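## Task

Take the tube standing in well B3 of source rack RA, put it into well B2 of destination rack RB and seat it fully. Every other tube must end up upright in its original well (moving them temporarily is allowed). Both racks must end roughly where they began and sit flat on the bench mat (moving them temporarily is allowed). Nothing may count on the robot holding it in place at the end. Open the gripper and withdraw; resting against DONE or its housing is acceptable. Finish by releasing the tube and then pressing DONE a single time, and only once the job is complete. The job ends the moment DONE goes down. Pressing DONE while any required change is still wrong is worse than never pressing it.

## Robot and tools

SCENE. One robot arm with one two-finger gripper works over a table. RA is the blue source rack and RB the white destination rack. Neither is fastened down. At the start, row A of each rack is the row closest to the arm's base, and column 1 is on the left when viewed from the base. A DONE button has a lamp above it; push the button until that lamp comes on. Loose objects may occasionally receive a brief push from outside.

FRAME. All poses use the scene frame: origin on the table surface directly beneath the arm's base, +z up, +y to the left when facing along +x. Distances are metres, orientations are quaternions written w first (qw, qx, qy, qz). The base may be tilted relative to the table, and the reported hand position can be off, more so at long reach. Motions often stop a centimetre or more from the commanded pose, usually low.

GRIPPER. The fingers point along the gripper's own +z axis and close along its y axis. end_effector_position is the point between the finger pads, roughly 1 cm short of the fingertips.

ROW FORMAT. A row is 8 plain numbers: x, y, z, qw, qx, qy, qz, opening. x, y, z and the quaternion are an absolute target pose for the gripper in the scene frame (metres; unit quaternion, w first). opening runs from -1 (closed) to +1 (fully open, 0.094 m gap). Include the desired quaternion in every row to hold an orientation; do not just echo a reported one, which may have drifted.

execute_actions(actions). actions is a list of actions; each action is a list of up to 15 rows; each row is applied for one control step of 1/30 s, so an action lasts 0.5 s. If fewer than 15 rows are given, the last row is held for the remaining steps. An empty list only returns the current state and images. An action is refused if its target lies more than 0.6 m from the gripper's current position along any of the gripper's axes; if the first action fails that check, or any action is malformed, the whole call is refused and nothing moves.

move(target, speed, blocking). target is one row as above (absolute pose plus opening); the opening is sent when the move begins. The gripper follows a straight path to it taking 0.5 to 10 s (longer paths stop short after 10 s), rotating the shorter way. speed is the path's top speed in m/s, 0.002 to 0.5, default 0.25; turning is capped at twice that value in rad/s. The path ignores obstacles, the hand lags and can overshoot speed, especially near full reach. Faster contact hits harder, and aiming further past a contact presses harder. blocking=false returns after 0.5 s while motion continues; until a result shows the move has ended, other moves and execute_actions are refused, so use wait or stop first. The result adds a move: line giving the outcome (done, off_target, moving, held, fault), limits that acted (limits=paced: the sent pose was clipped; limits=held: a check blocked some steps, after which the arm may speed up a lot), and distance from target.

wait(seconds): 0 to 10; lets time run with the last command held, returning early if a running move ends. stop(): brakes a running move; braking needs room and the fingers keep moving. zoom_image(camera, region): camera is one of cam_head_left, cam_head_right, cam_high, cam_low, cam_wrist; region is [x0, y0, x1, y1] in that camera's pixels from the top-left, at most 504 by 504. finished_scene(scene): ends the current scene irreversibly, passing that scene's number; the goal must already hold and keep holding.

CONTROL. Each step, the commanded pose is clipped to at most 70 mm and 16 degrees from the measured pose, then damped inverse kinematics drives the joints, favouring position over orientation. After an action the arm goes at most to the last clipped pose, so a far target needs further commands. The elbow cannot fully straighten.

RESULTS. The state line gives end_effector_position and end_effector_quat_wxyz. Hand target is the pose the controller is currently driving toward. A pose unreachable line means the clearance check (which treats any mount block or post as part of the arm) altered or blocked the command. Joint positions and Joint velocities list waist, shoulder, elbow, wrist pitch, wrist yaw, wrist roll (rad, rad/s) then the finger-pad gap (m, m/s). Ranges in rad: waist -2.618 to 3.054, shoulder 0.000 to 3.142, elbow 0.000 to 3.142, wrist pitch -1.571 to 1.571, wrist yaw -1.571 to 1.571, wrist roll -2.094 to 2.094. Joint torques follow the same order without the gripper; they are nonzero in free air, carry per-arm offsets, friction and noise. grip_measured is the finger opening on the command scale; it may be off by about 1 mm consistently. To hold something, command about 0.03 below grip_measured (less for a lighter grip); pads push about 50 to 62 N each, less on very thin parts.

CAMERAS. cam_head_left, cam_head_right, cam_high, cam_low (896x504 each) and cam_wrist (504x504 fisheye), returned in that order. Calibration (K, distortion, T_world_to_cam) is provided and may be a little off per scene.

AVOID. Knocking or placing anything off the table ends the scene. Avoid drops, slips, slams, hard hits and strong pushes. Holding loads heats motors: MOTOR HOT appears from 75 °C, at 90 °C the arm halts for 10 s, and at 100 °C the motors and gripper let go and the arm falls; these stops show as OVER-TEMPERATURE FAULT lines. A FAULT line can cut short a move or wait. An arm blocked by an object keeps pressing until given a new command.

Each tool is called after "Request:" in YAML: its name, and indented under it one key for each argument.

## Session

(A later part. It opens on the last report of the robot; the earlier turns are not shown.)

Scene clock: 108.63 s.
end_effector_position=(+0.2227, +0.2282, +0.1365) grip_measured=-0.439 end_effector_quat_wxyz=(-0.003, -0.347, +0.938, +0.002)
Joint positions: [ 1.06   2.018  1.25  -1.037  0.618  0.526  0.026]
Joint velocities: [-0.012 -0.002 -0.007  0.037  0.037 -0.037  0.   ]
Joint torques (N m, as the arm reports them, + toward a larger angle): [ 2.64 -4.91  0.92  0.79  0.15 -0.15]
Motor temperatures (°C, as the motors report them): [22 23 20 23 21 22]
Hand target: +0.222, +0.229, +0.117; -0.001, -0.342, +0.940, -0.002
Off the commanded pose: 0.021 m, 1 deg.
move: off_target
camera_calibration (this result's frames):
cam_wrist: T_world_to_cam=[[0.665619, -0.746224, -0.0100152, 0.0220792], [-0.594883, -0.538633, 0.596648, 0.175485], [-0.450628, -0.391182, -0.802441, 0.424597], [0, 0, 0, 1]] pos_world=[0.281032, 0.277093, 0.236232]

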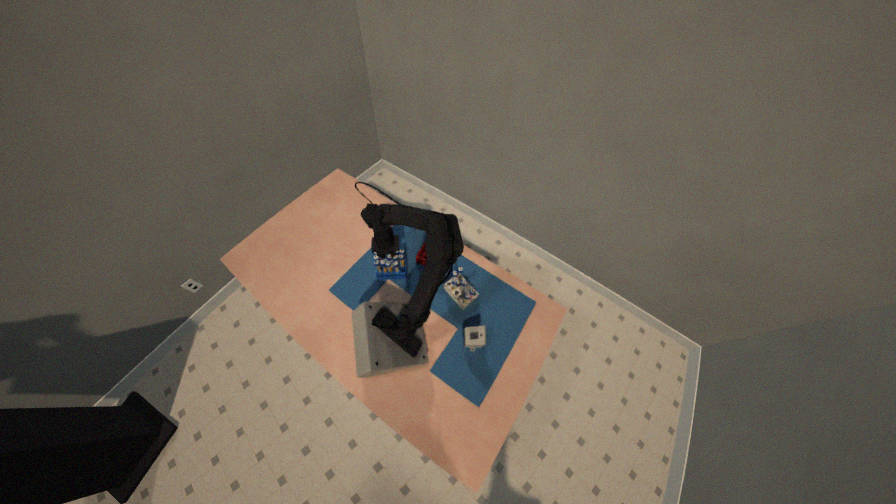

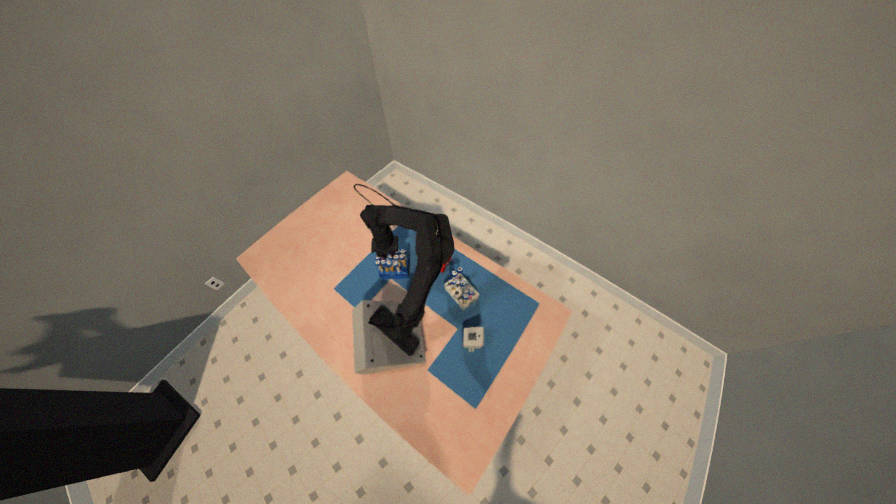

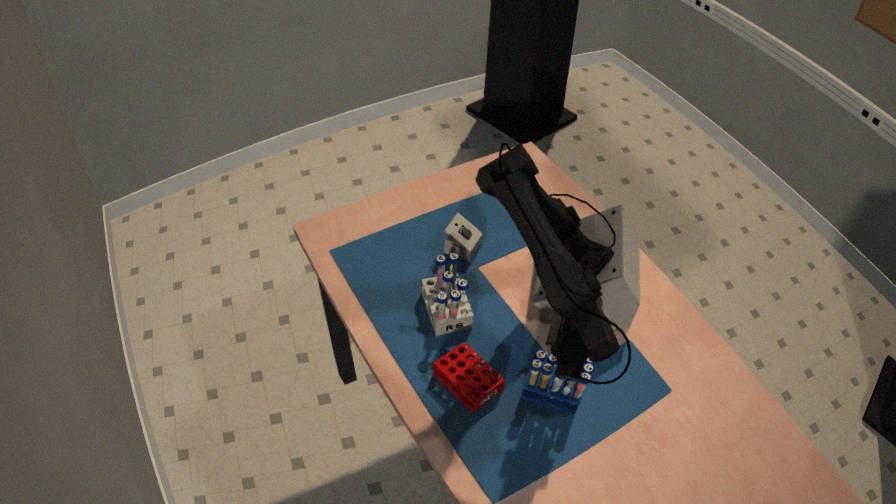

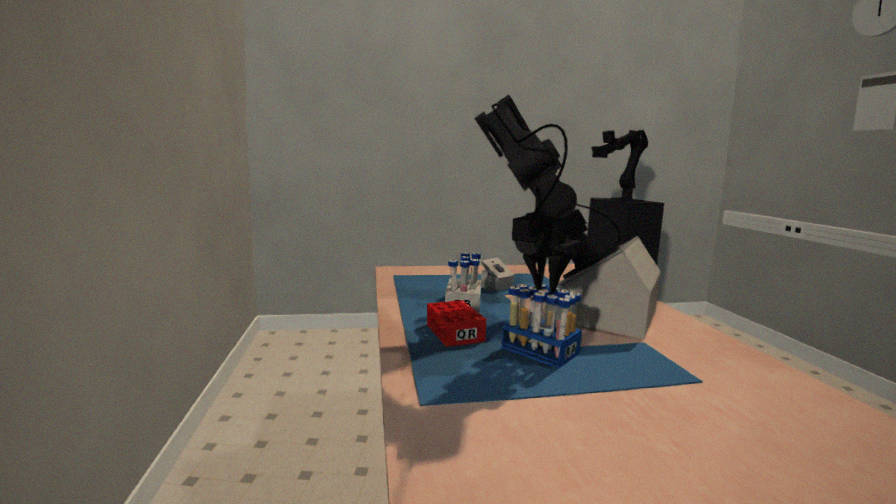

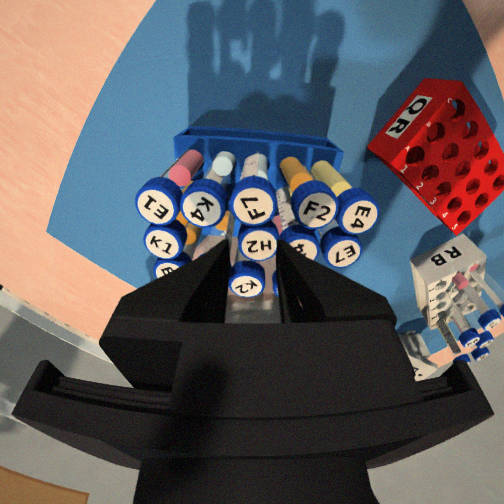

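Request:
move:
  target: [0.225,0.232,0.175,0,0.707,-0.707,0,-0.44]
  speed: 0.1

Request:
move:
  target: [0.224,0.232,0.136,0,0.707,-0.707,0,-0.44]
  speed: 0.03

Request:
zoom_image:
  camera: "cam_wrist"
  region: [130,130,380,330]

Scene clock: 120.47 s.
end_effector_position=(+0.2258, +0.2226, +0.1637) grip_measured=-0.439 end_effector_quat_wxyz=(+0.014, +0.698, -0.716, +0.006)
Joint positions: [ 1.097  2.017  1.347 -1.198  0.613 -0.244  0.026]
Joint velocities: [-0.002 -0.012 -0.017 -0.007  0.007  0.007 -0.   ]
Joint torques (N m, as the arm reports them, + toward a larger angle): [ 6.94 -6.62  6.18 -0.02 -0.11 -0.08]
Motor temperatures (°C, as the motors report them): [22 23 20 23 21 22]
Hand target: +0.225, +0.232, +0.175; -0.000, +0.707, -0.707, -0.001
Off the commanded pose: 0.015 m, 2 deg.
move: off_target
camera_calibration (this result's frames):
cam_wrist: T_world_to_cam=[[0.999873, -0.00608562, -0.0147463, -0.223382], [0.00428388, -0.787997, 0.615664, 0.0751829], [-0.0153668, -0.615649, -0.787871, 0.394938], [0, 0, 0, 1]] pos_world=[0.2291, 0.301028, 0.261579]

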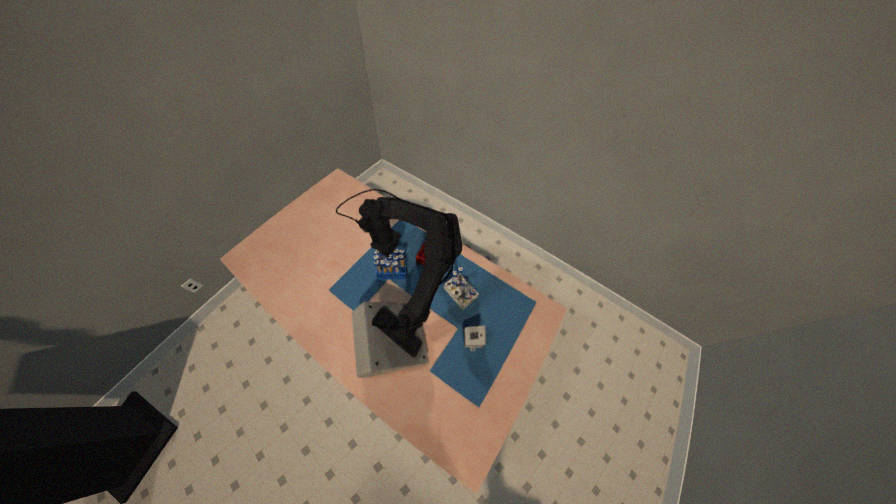

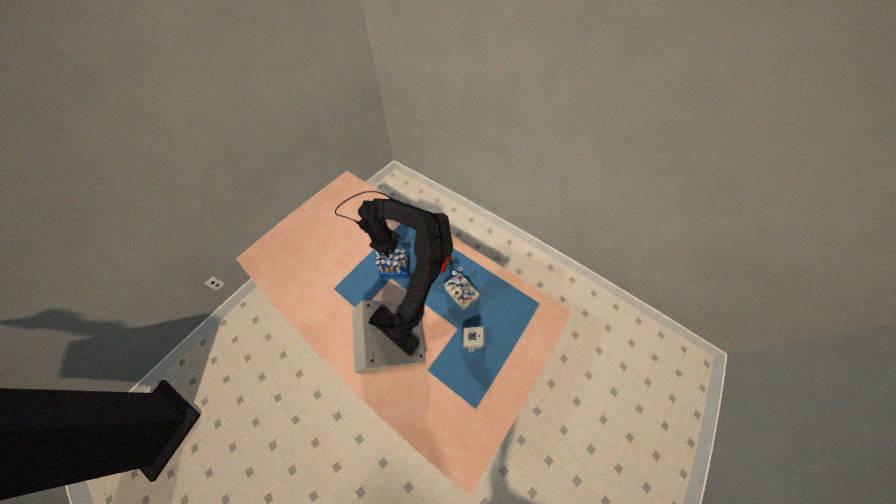

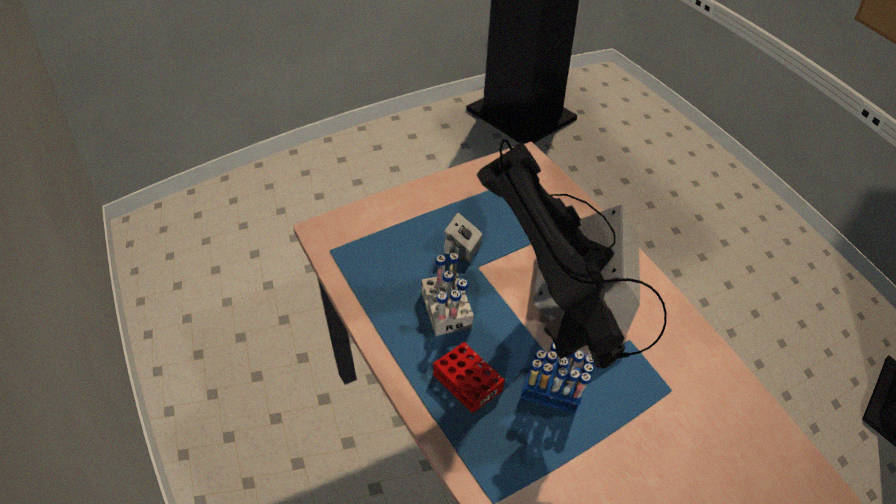

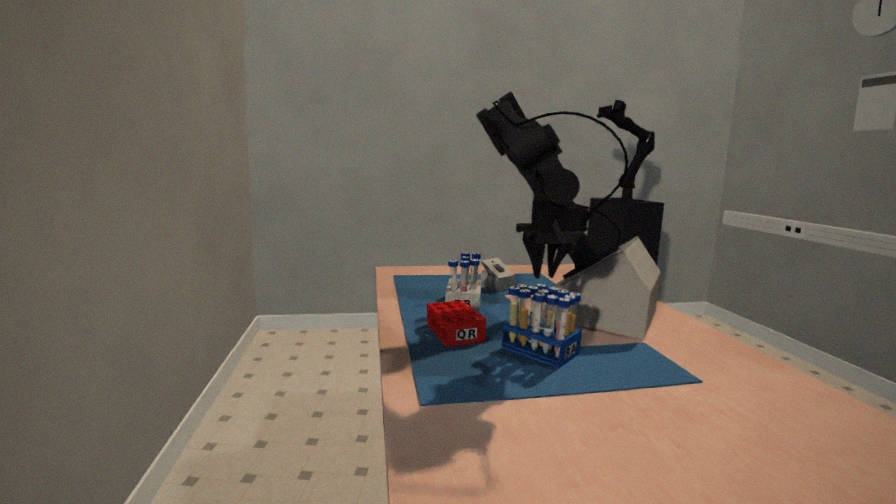

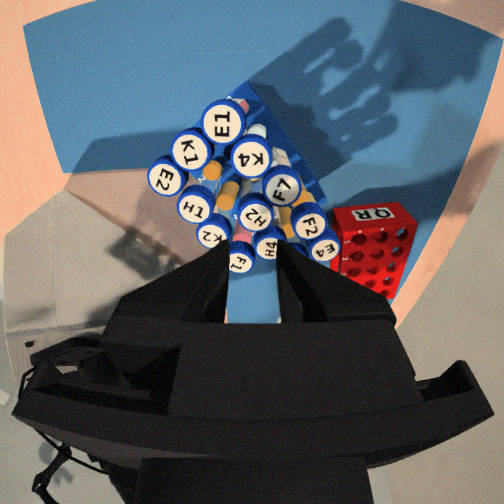

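Scene clock: 121.87 s.
end_effector_position=(+0.2255, +0.2274, +0.1373) grip_measured=-0.439 end_effector_quat_wxyz=(+0.007, +0.703, -0.711, +0.002)
Joint positions: [ 1.057  2.028  1.27  -1.061  0.624 -0.318  0.026]
Joint velocities: [-0.017  0.002  0.007 -0.007 -0.007  0.037 -0.001]
Joint torques (N m, as the arm reports them, + toward a larger angle): [ 5.19 -6.46  3.77  0.21  0.   -0.12]
Motor temperatures (°C, as the motors report them): [22 23 20 23 21 22]
Hand target: +0.224, +0.232, +0.136; +0.000, +0.707, -0.707, +0.001
Off the commanded pose: 0.005 m, 1 deg.
move: done
camera_calibration (this result's frames):
cam_wrist: T_world_to_cam=[[0.99992, 0.00773798, -0.00995739, -0.227254], [0.0121764, -0.797836, 0.602751, 0.0973769], [-0.00328029, -0.602824, -0.797867, 0.372854], [0, 0, 0, 1]] pos_world=[0.227273, 0.304215, 0.236531]

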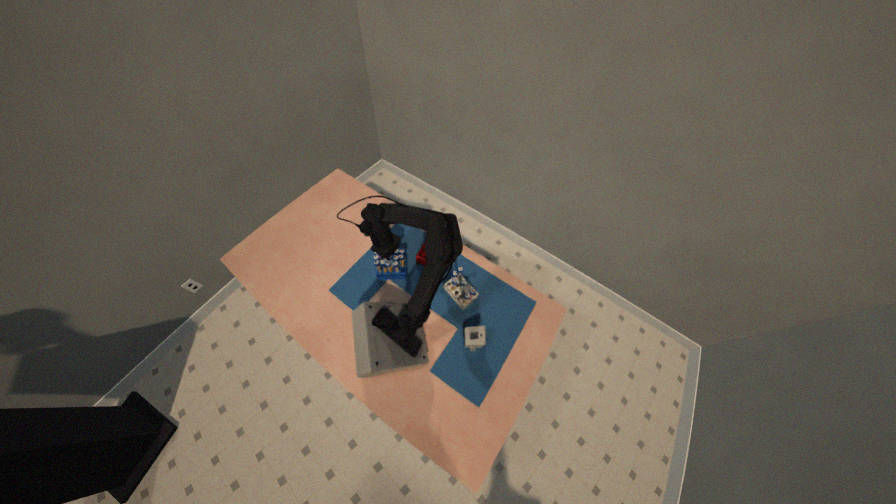

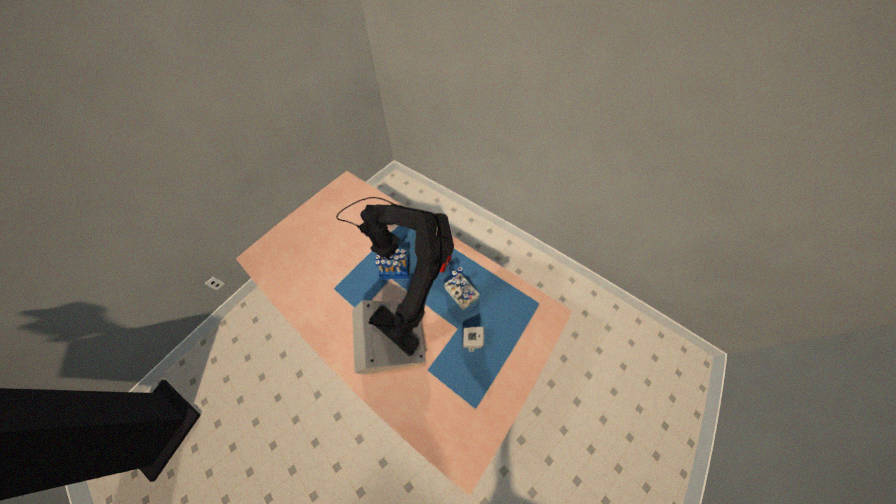

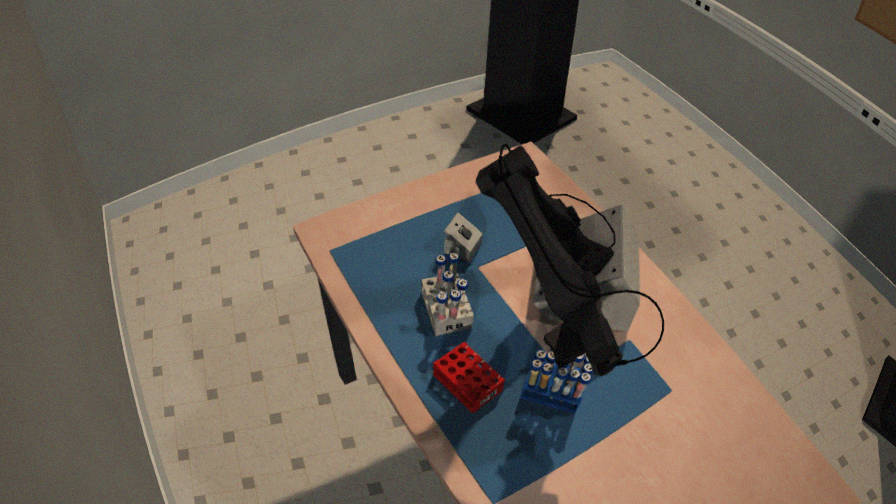

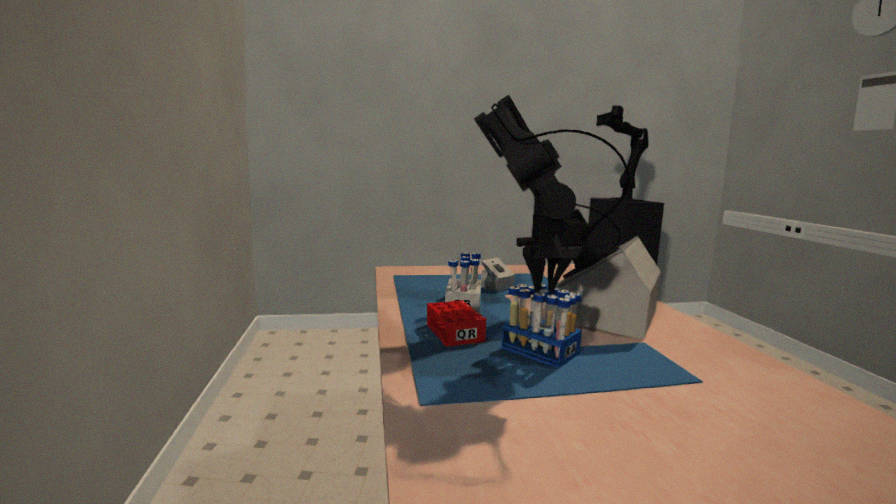

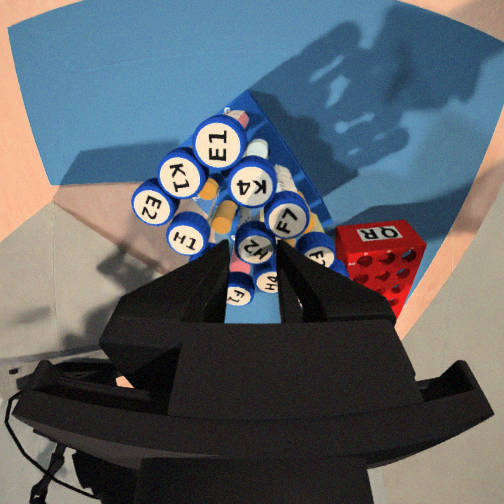

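Region (130, 130, 380, 330) of cam_wrist's 504x504 image, scaled by 2.016, with more detail than that image has; it fills the top 403 rows of this view, and the rest is white.

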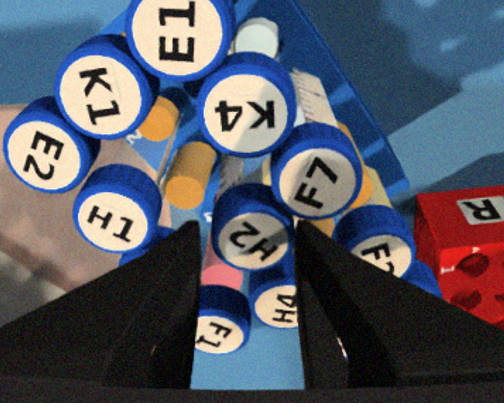

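Request:
move:
  target: [0.221,0.232,0.112,0,0.707,-0.707,0,-0.44]
  speed: 0.03

Request:
zoom_image:
  camera: "cam_wrist"
  region: [130,130,380,330]

Scene clock: 130.00 s.
end_effector_position=(+0.2286, +0.2219, +0.1211) grip_measured=-0.439 end_effector_quat_wxyz=(+0.002, +0.706, -0.708, +0.016)
Joint positions: [ 1.028  2.028  1.214 -0.99   0.659 -0.357  0.026]
Joint velocities: [ 0.012 -0.012 -0.007 -0.022 -0.037 -0.037  0.001]
Joint torques (N m, as the arm reports them, + toward a larger angle): [ 4.56 -5.12  2.85  0.54 -0.31 -0.1 ]
Motor temperatures (°C, as the motors report them): [22 23 20 23 21 22]
Hand target: +0.221, +0.231, +0.113; +0.000, +0.707, -0.707, +0.001
Off the commanded pose: 0.016 m, 2 deg.
move: off_target
camera_calibration (this result's frames):
cam_wrist: T_world_to_cam=[[0.99976, 0.0159761, 0.0150042, -0.235328], [0.00340602, -0.789521, 0.613714, 0.101593], [0.0216508, -0.613515, -0.789386, 0.352211], [0, 0, 0, 1]] pos_world=[0.2273, 0.300056, 0.219213]

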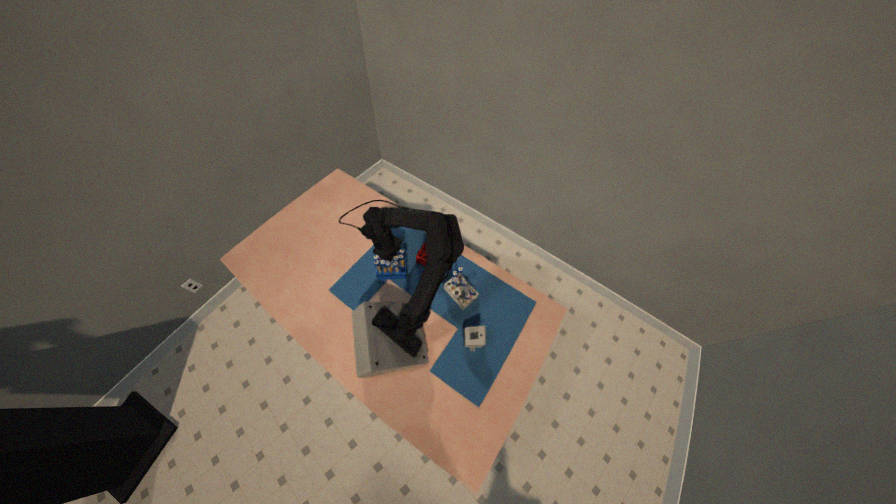

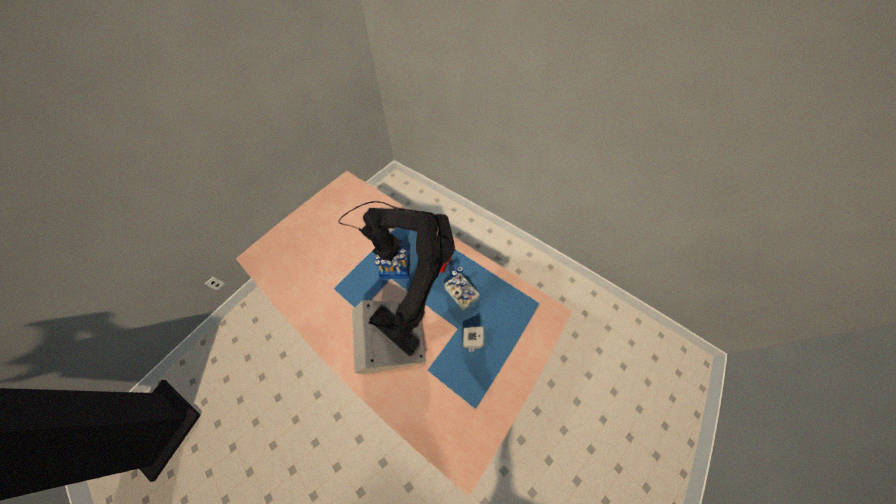

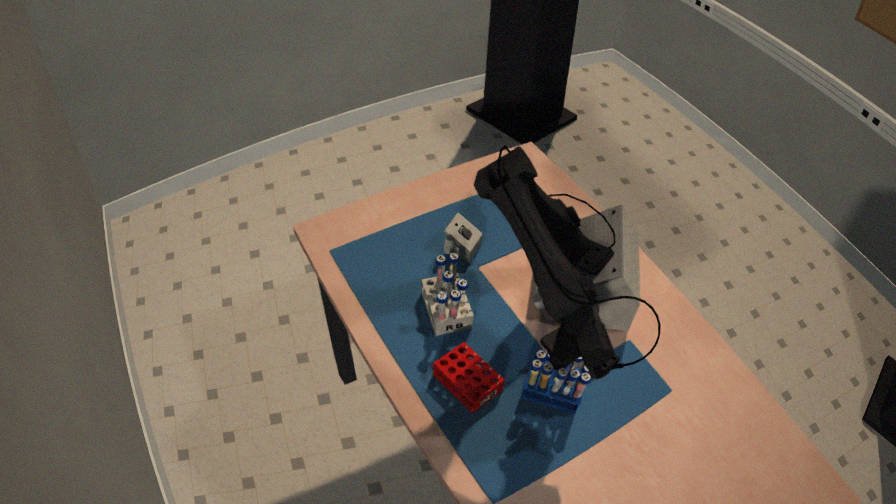

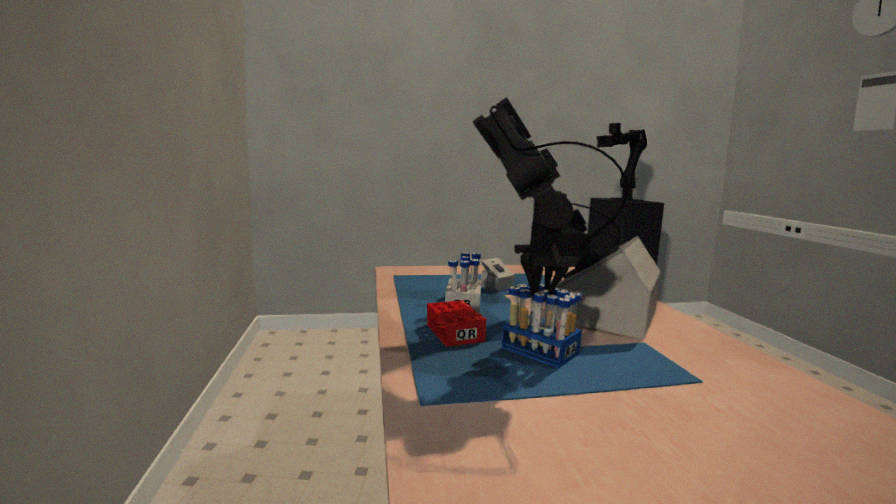

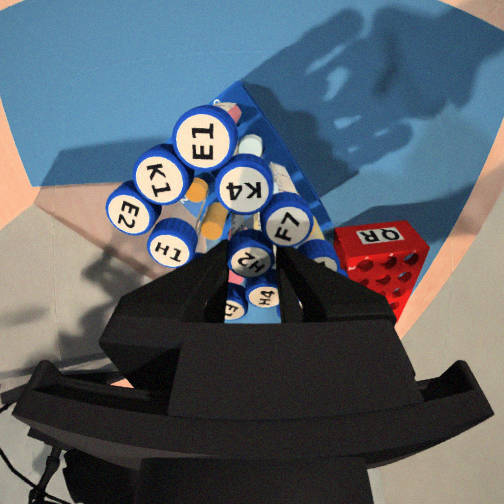

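Region (130, 130, 380, 330) of cam_wrist's 504x504 image, scaled by 2.016, with more detail than that image has; it fills the top 403 rows of this view, and the rest is white.

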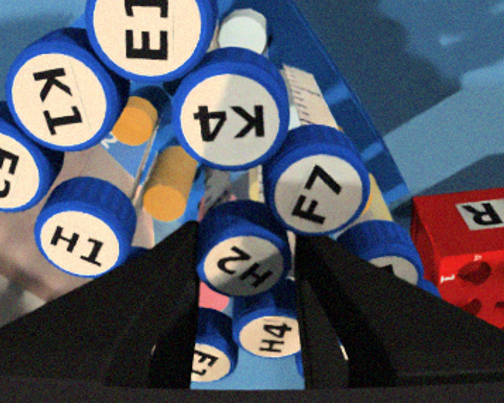

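Request:
move:
  target: [0.2286,0.224,0.119,0,0.707,-0.707,0,-0.6]
  speed: 0.03

Request:
move:
  target: [0.229,0.228,0.16,0,0.707,-0.707,0,-0.6]
  speed: 0.04

Scene clock: 134.63 s.
end_effector_position=(+0.2286, +0.2214, +0.1208) grip_measured=-0.550 end_effector_quat_wxyz=(+0.004, +0.713, -0.701, +0.015)
Joint positions: [ 1.027  2.028  1.214 -0.992  0.658 -0.379  0.021]
Joint velocities: [-0.002 -0.002 -0.022 -0.11  -0.051 -0.007  0.001]
Joint torques (N m, as the arm reports them, + toward a larger angle): [ 3.73 -7.88  3.21  0.3  -0.27 -0.07]
Motor temperatures (°C, as the motors report them): [22 23 20 23 21 22]
Hand target: +0.229, +0.224, +0.119; +0.000, +0.707, -0.707, +0.001
Off the commanded pose: 0.003 m, 2 deg.
move: done
camera_calibration (this result's frames):
cam_wrist: T_world_to_cam=[[0.999239, 0.0370209, 0.0122546, -0.239484], [0.0216559, -0.788136, 0.61512, 0.0967263], [0.0324306, -0.614387, -0.788338, 0.349269], [0, 0, 0, 1]] pos_world=[0.22588, 0.299685, 0.218778]

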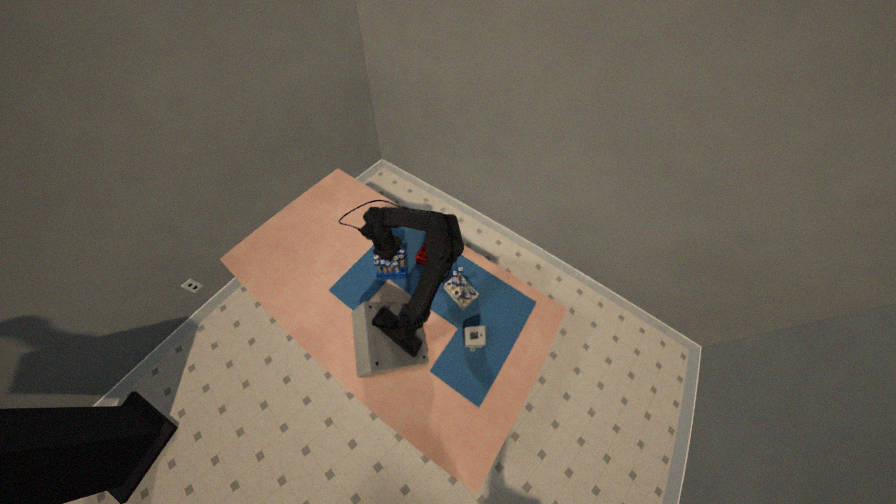

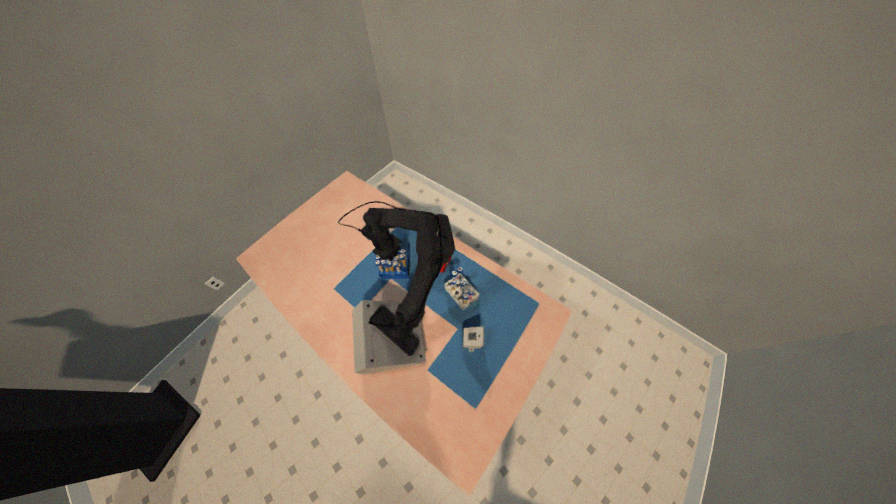

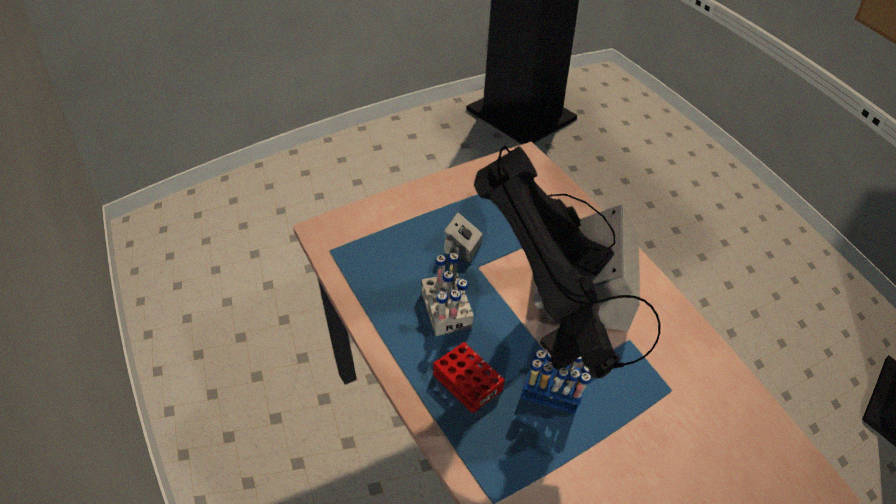

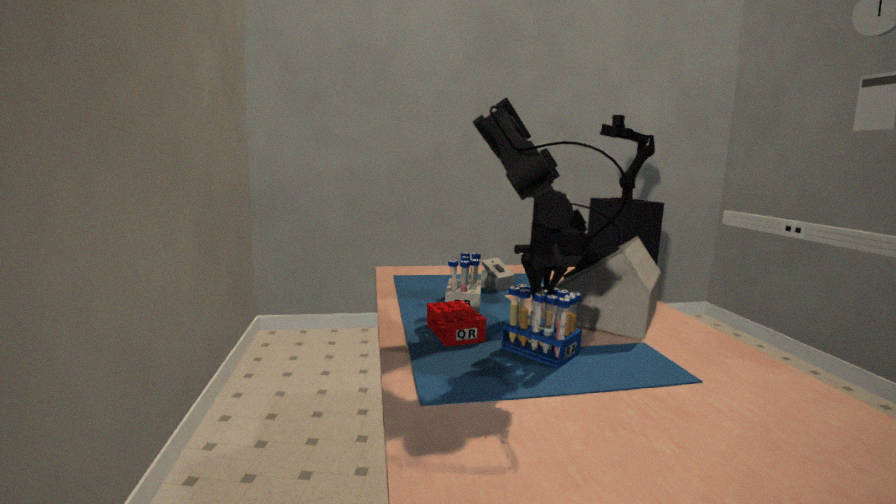

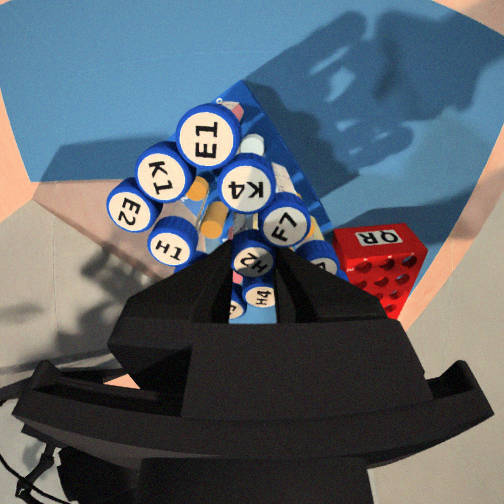

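Scene clock: 136.07 s.
end_effector_position=(+0.2266, +0.2176, +0.1409) grip_measured=-0.551 end_effector_quat_wxyz=(+0.023, +0.711, -0.703, +0.012)
Joint positions: [ 1.053  2.028  1.289 -1.127  0.627 -0.315  0.021]
Joint velocities: [-0.007 -0.007 -0.007  0.022 -0.022  0.037 -0.001]
Joint torques (N m, as the arm reports them, + toward a larger angle): [ 7.48 -8.82  6.42 -0.11 -0.2   0.1 ]
Motor temperatures (°C, as the motors report them): [22 23 20 23 21 22]
Hand target: +0.229, +0.228, +0.160; +0.000, +0.707, -0.707, -0.002
Off the commanded pose: 0.022 m, 3 deg.
move: off_target
camera_calibration (this result's frames):
cam_wrist: T_world_to_cam=[[0.999373, 0.0284891, -0.0210067, -0.231088], [0.0353532, -0.77401, 0.632185, 0.0728216], [0.00175098, -0.632532, -0.774533, 0.371836], [0, 0, 0, 1]] pos_world=[0.227718, 0.298146, 0.237108]

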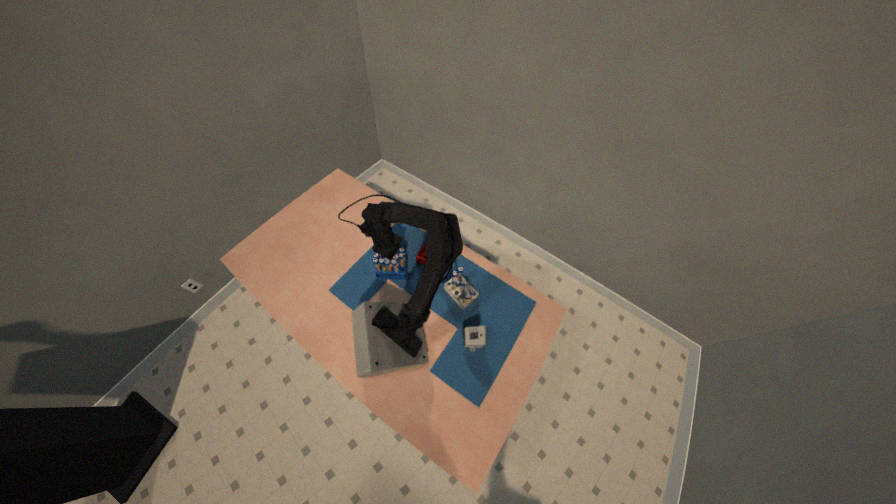

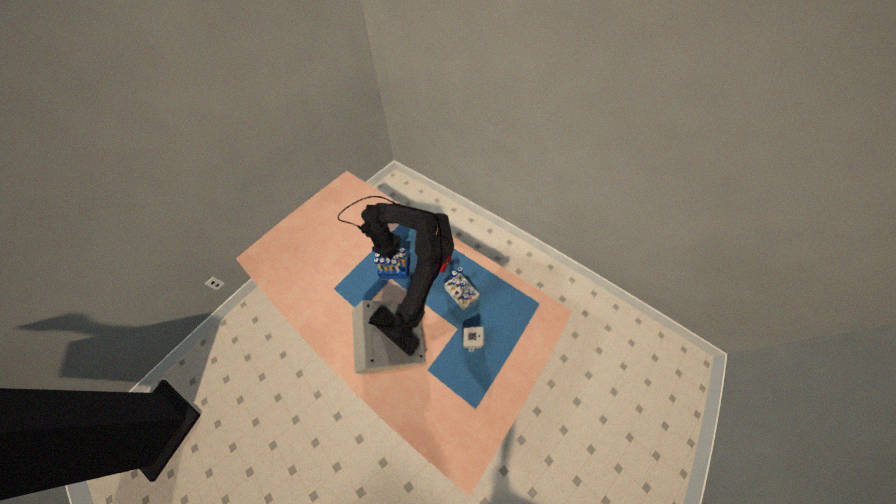

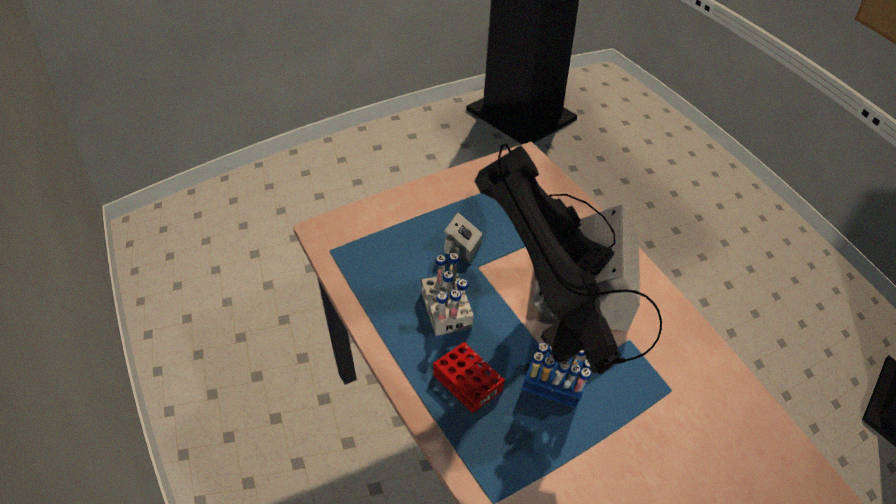

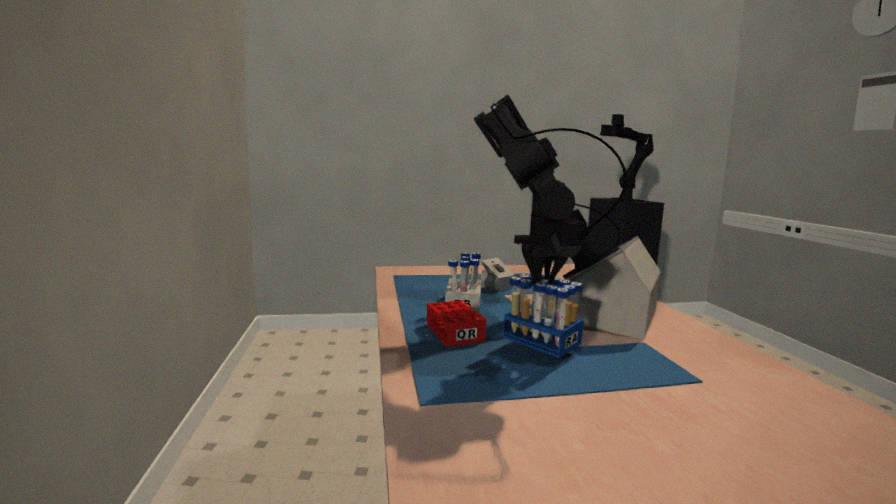

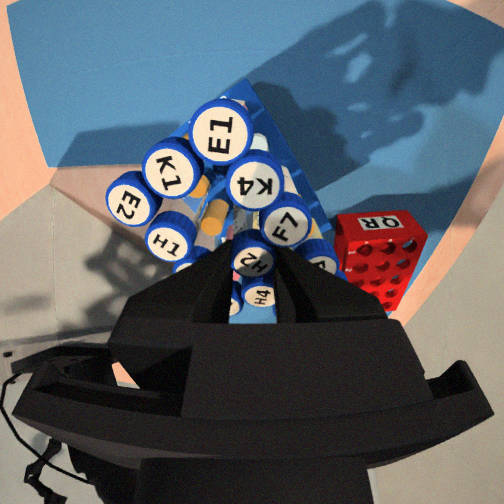

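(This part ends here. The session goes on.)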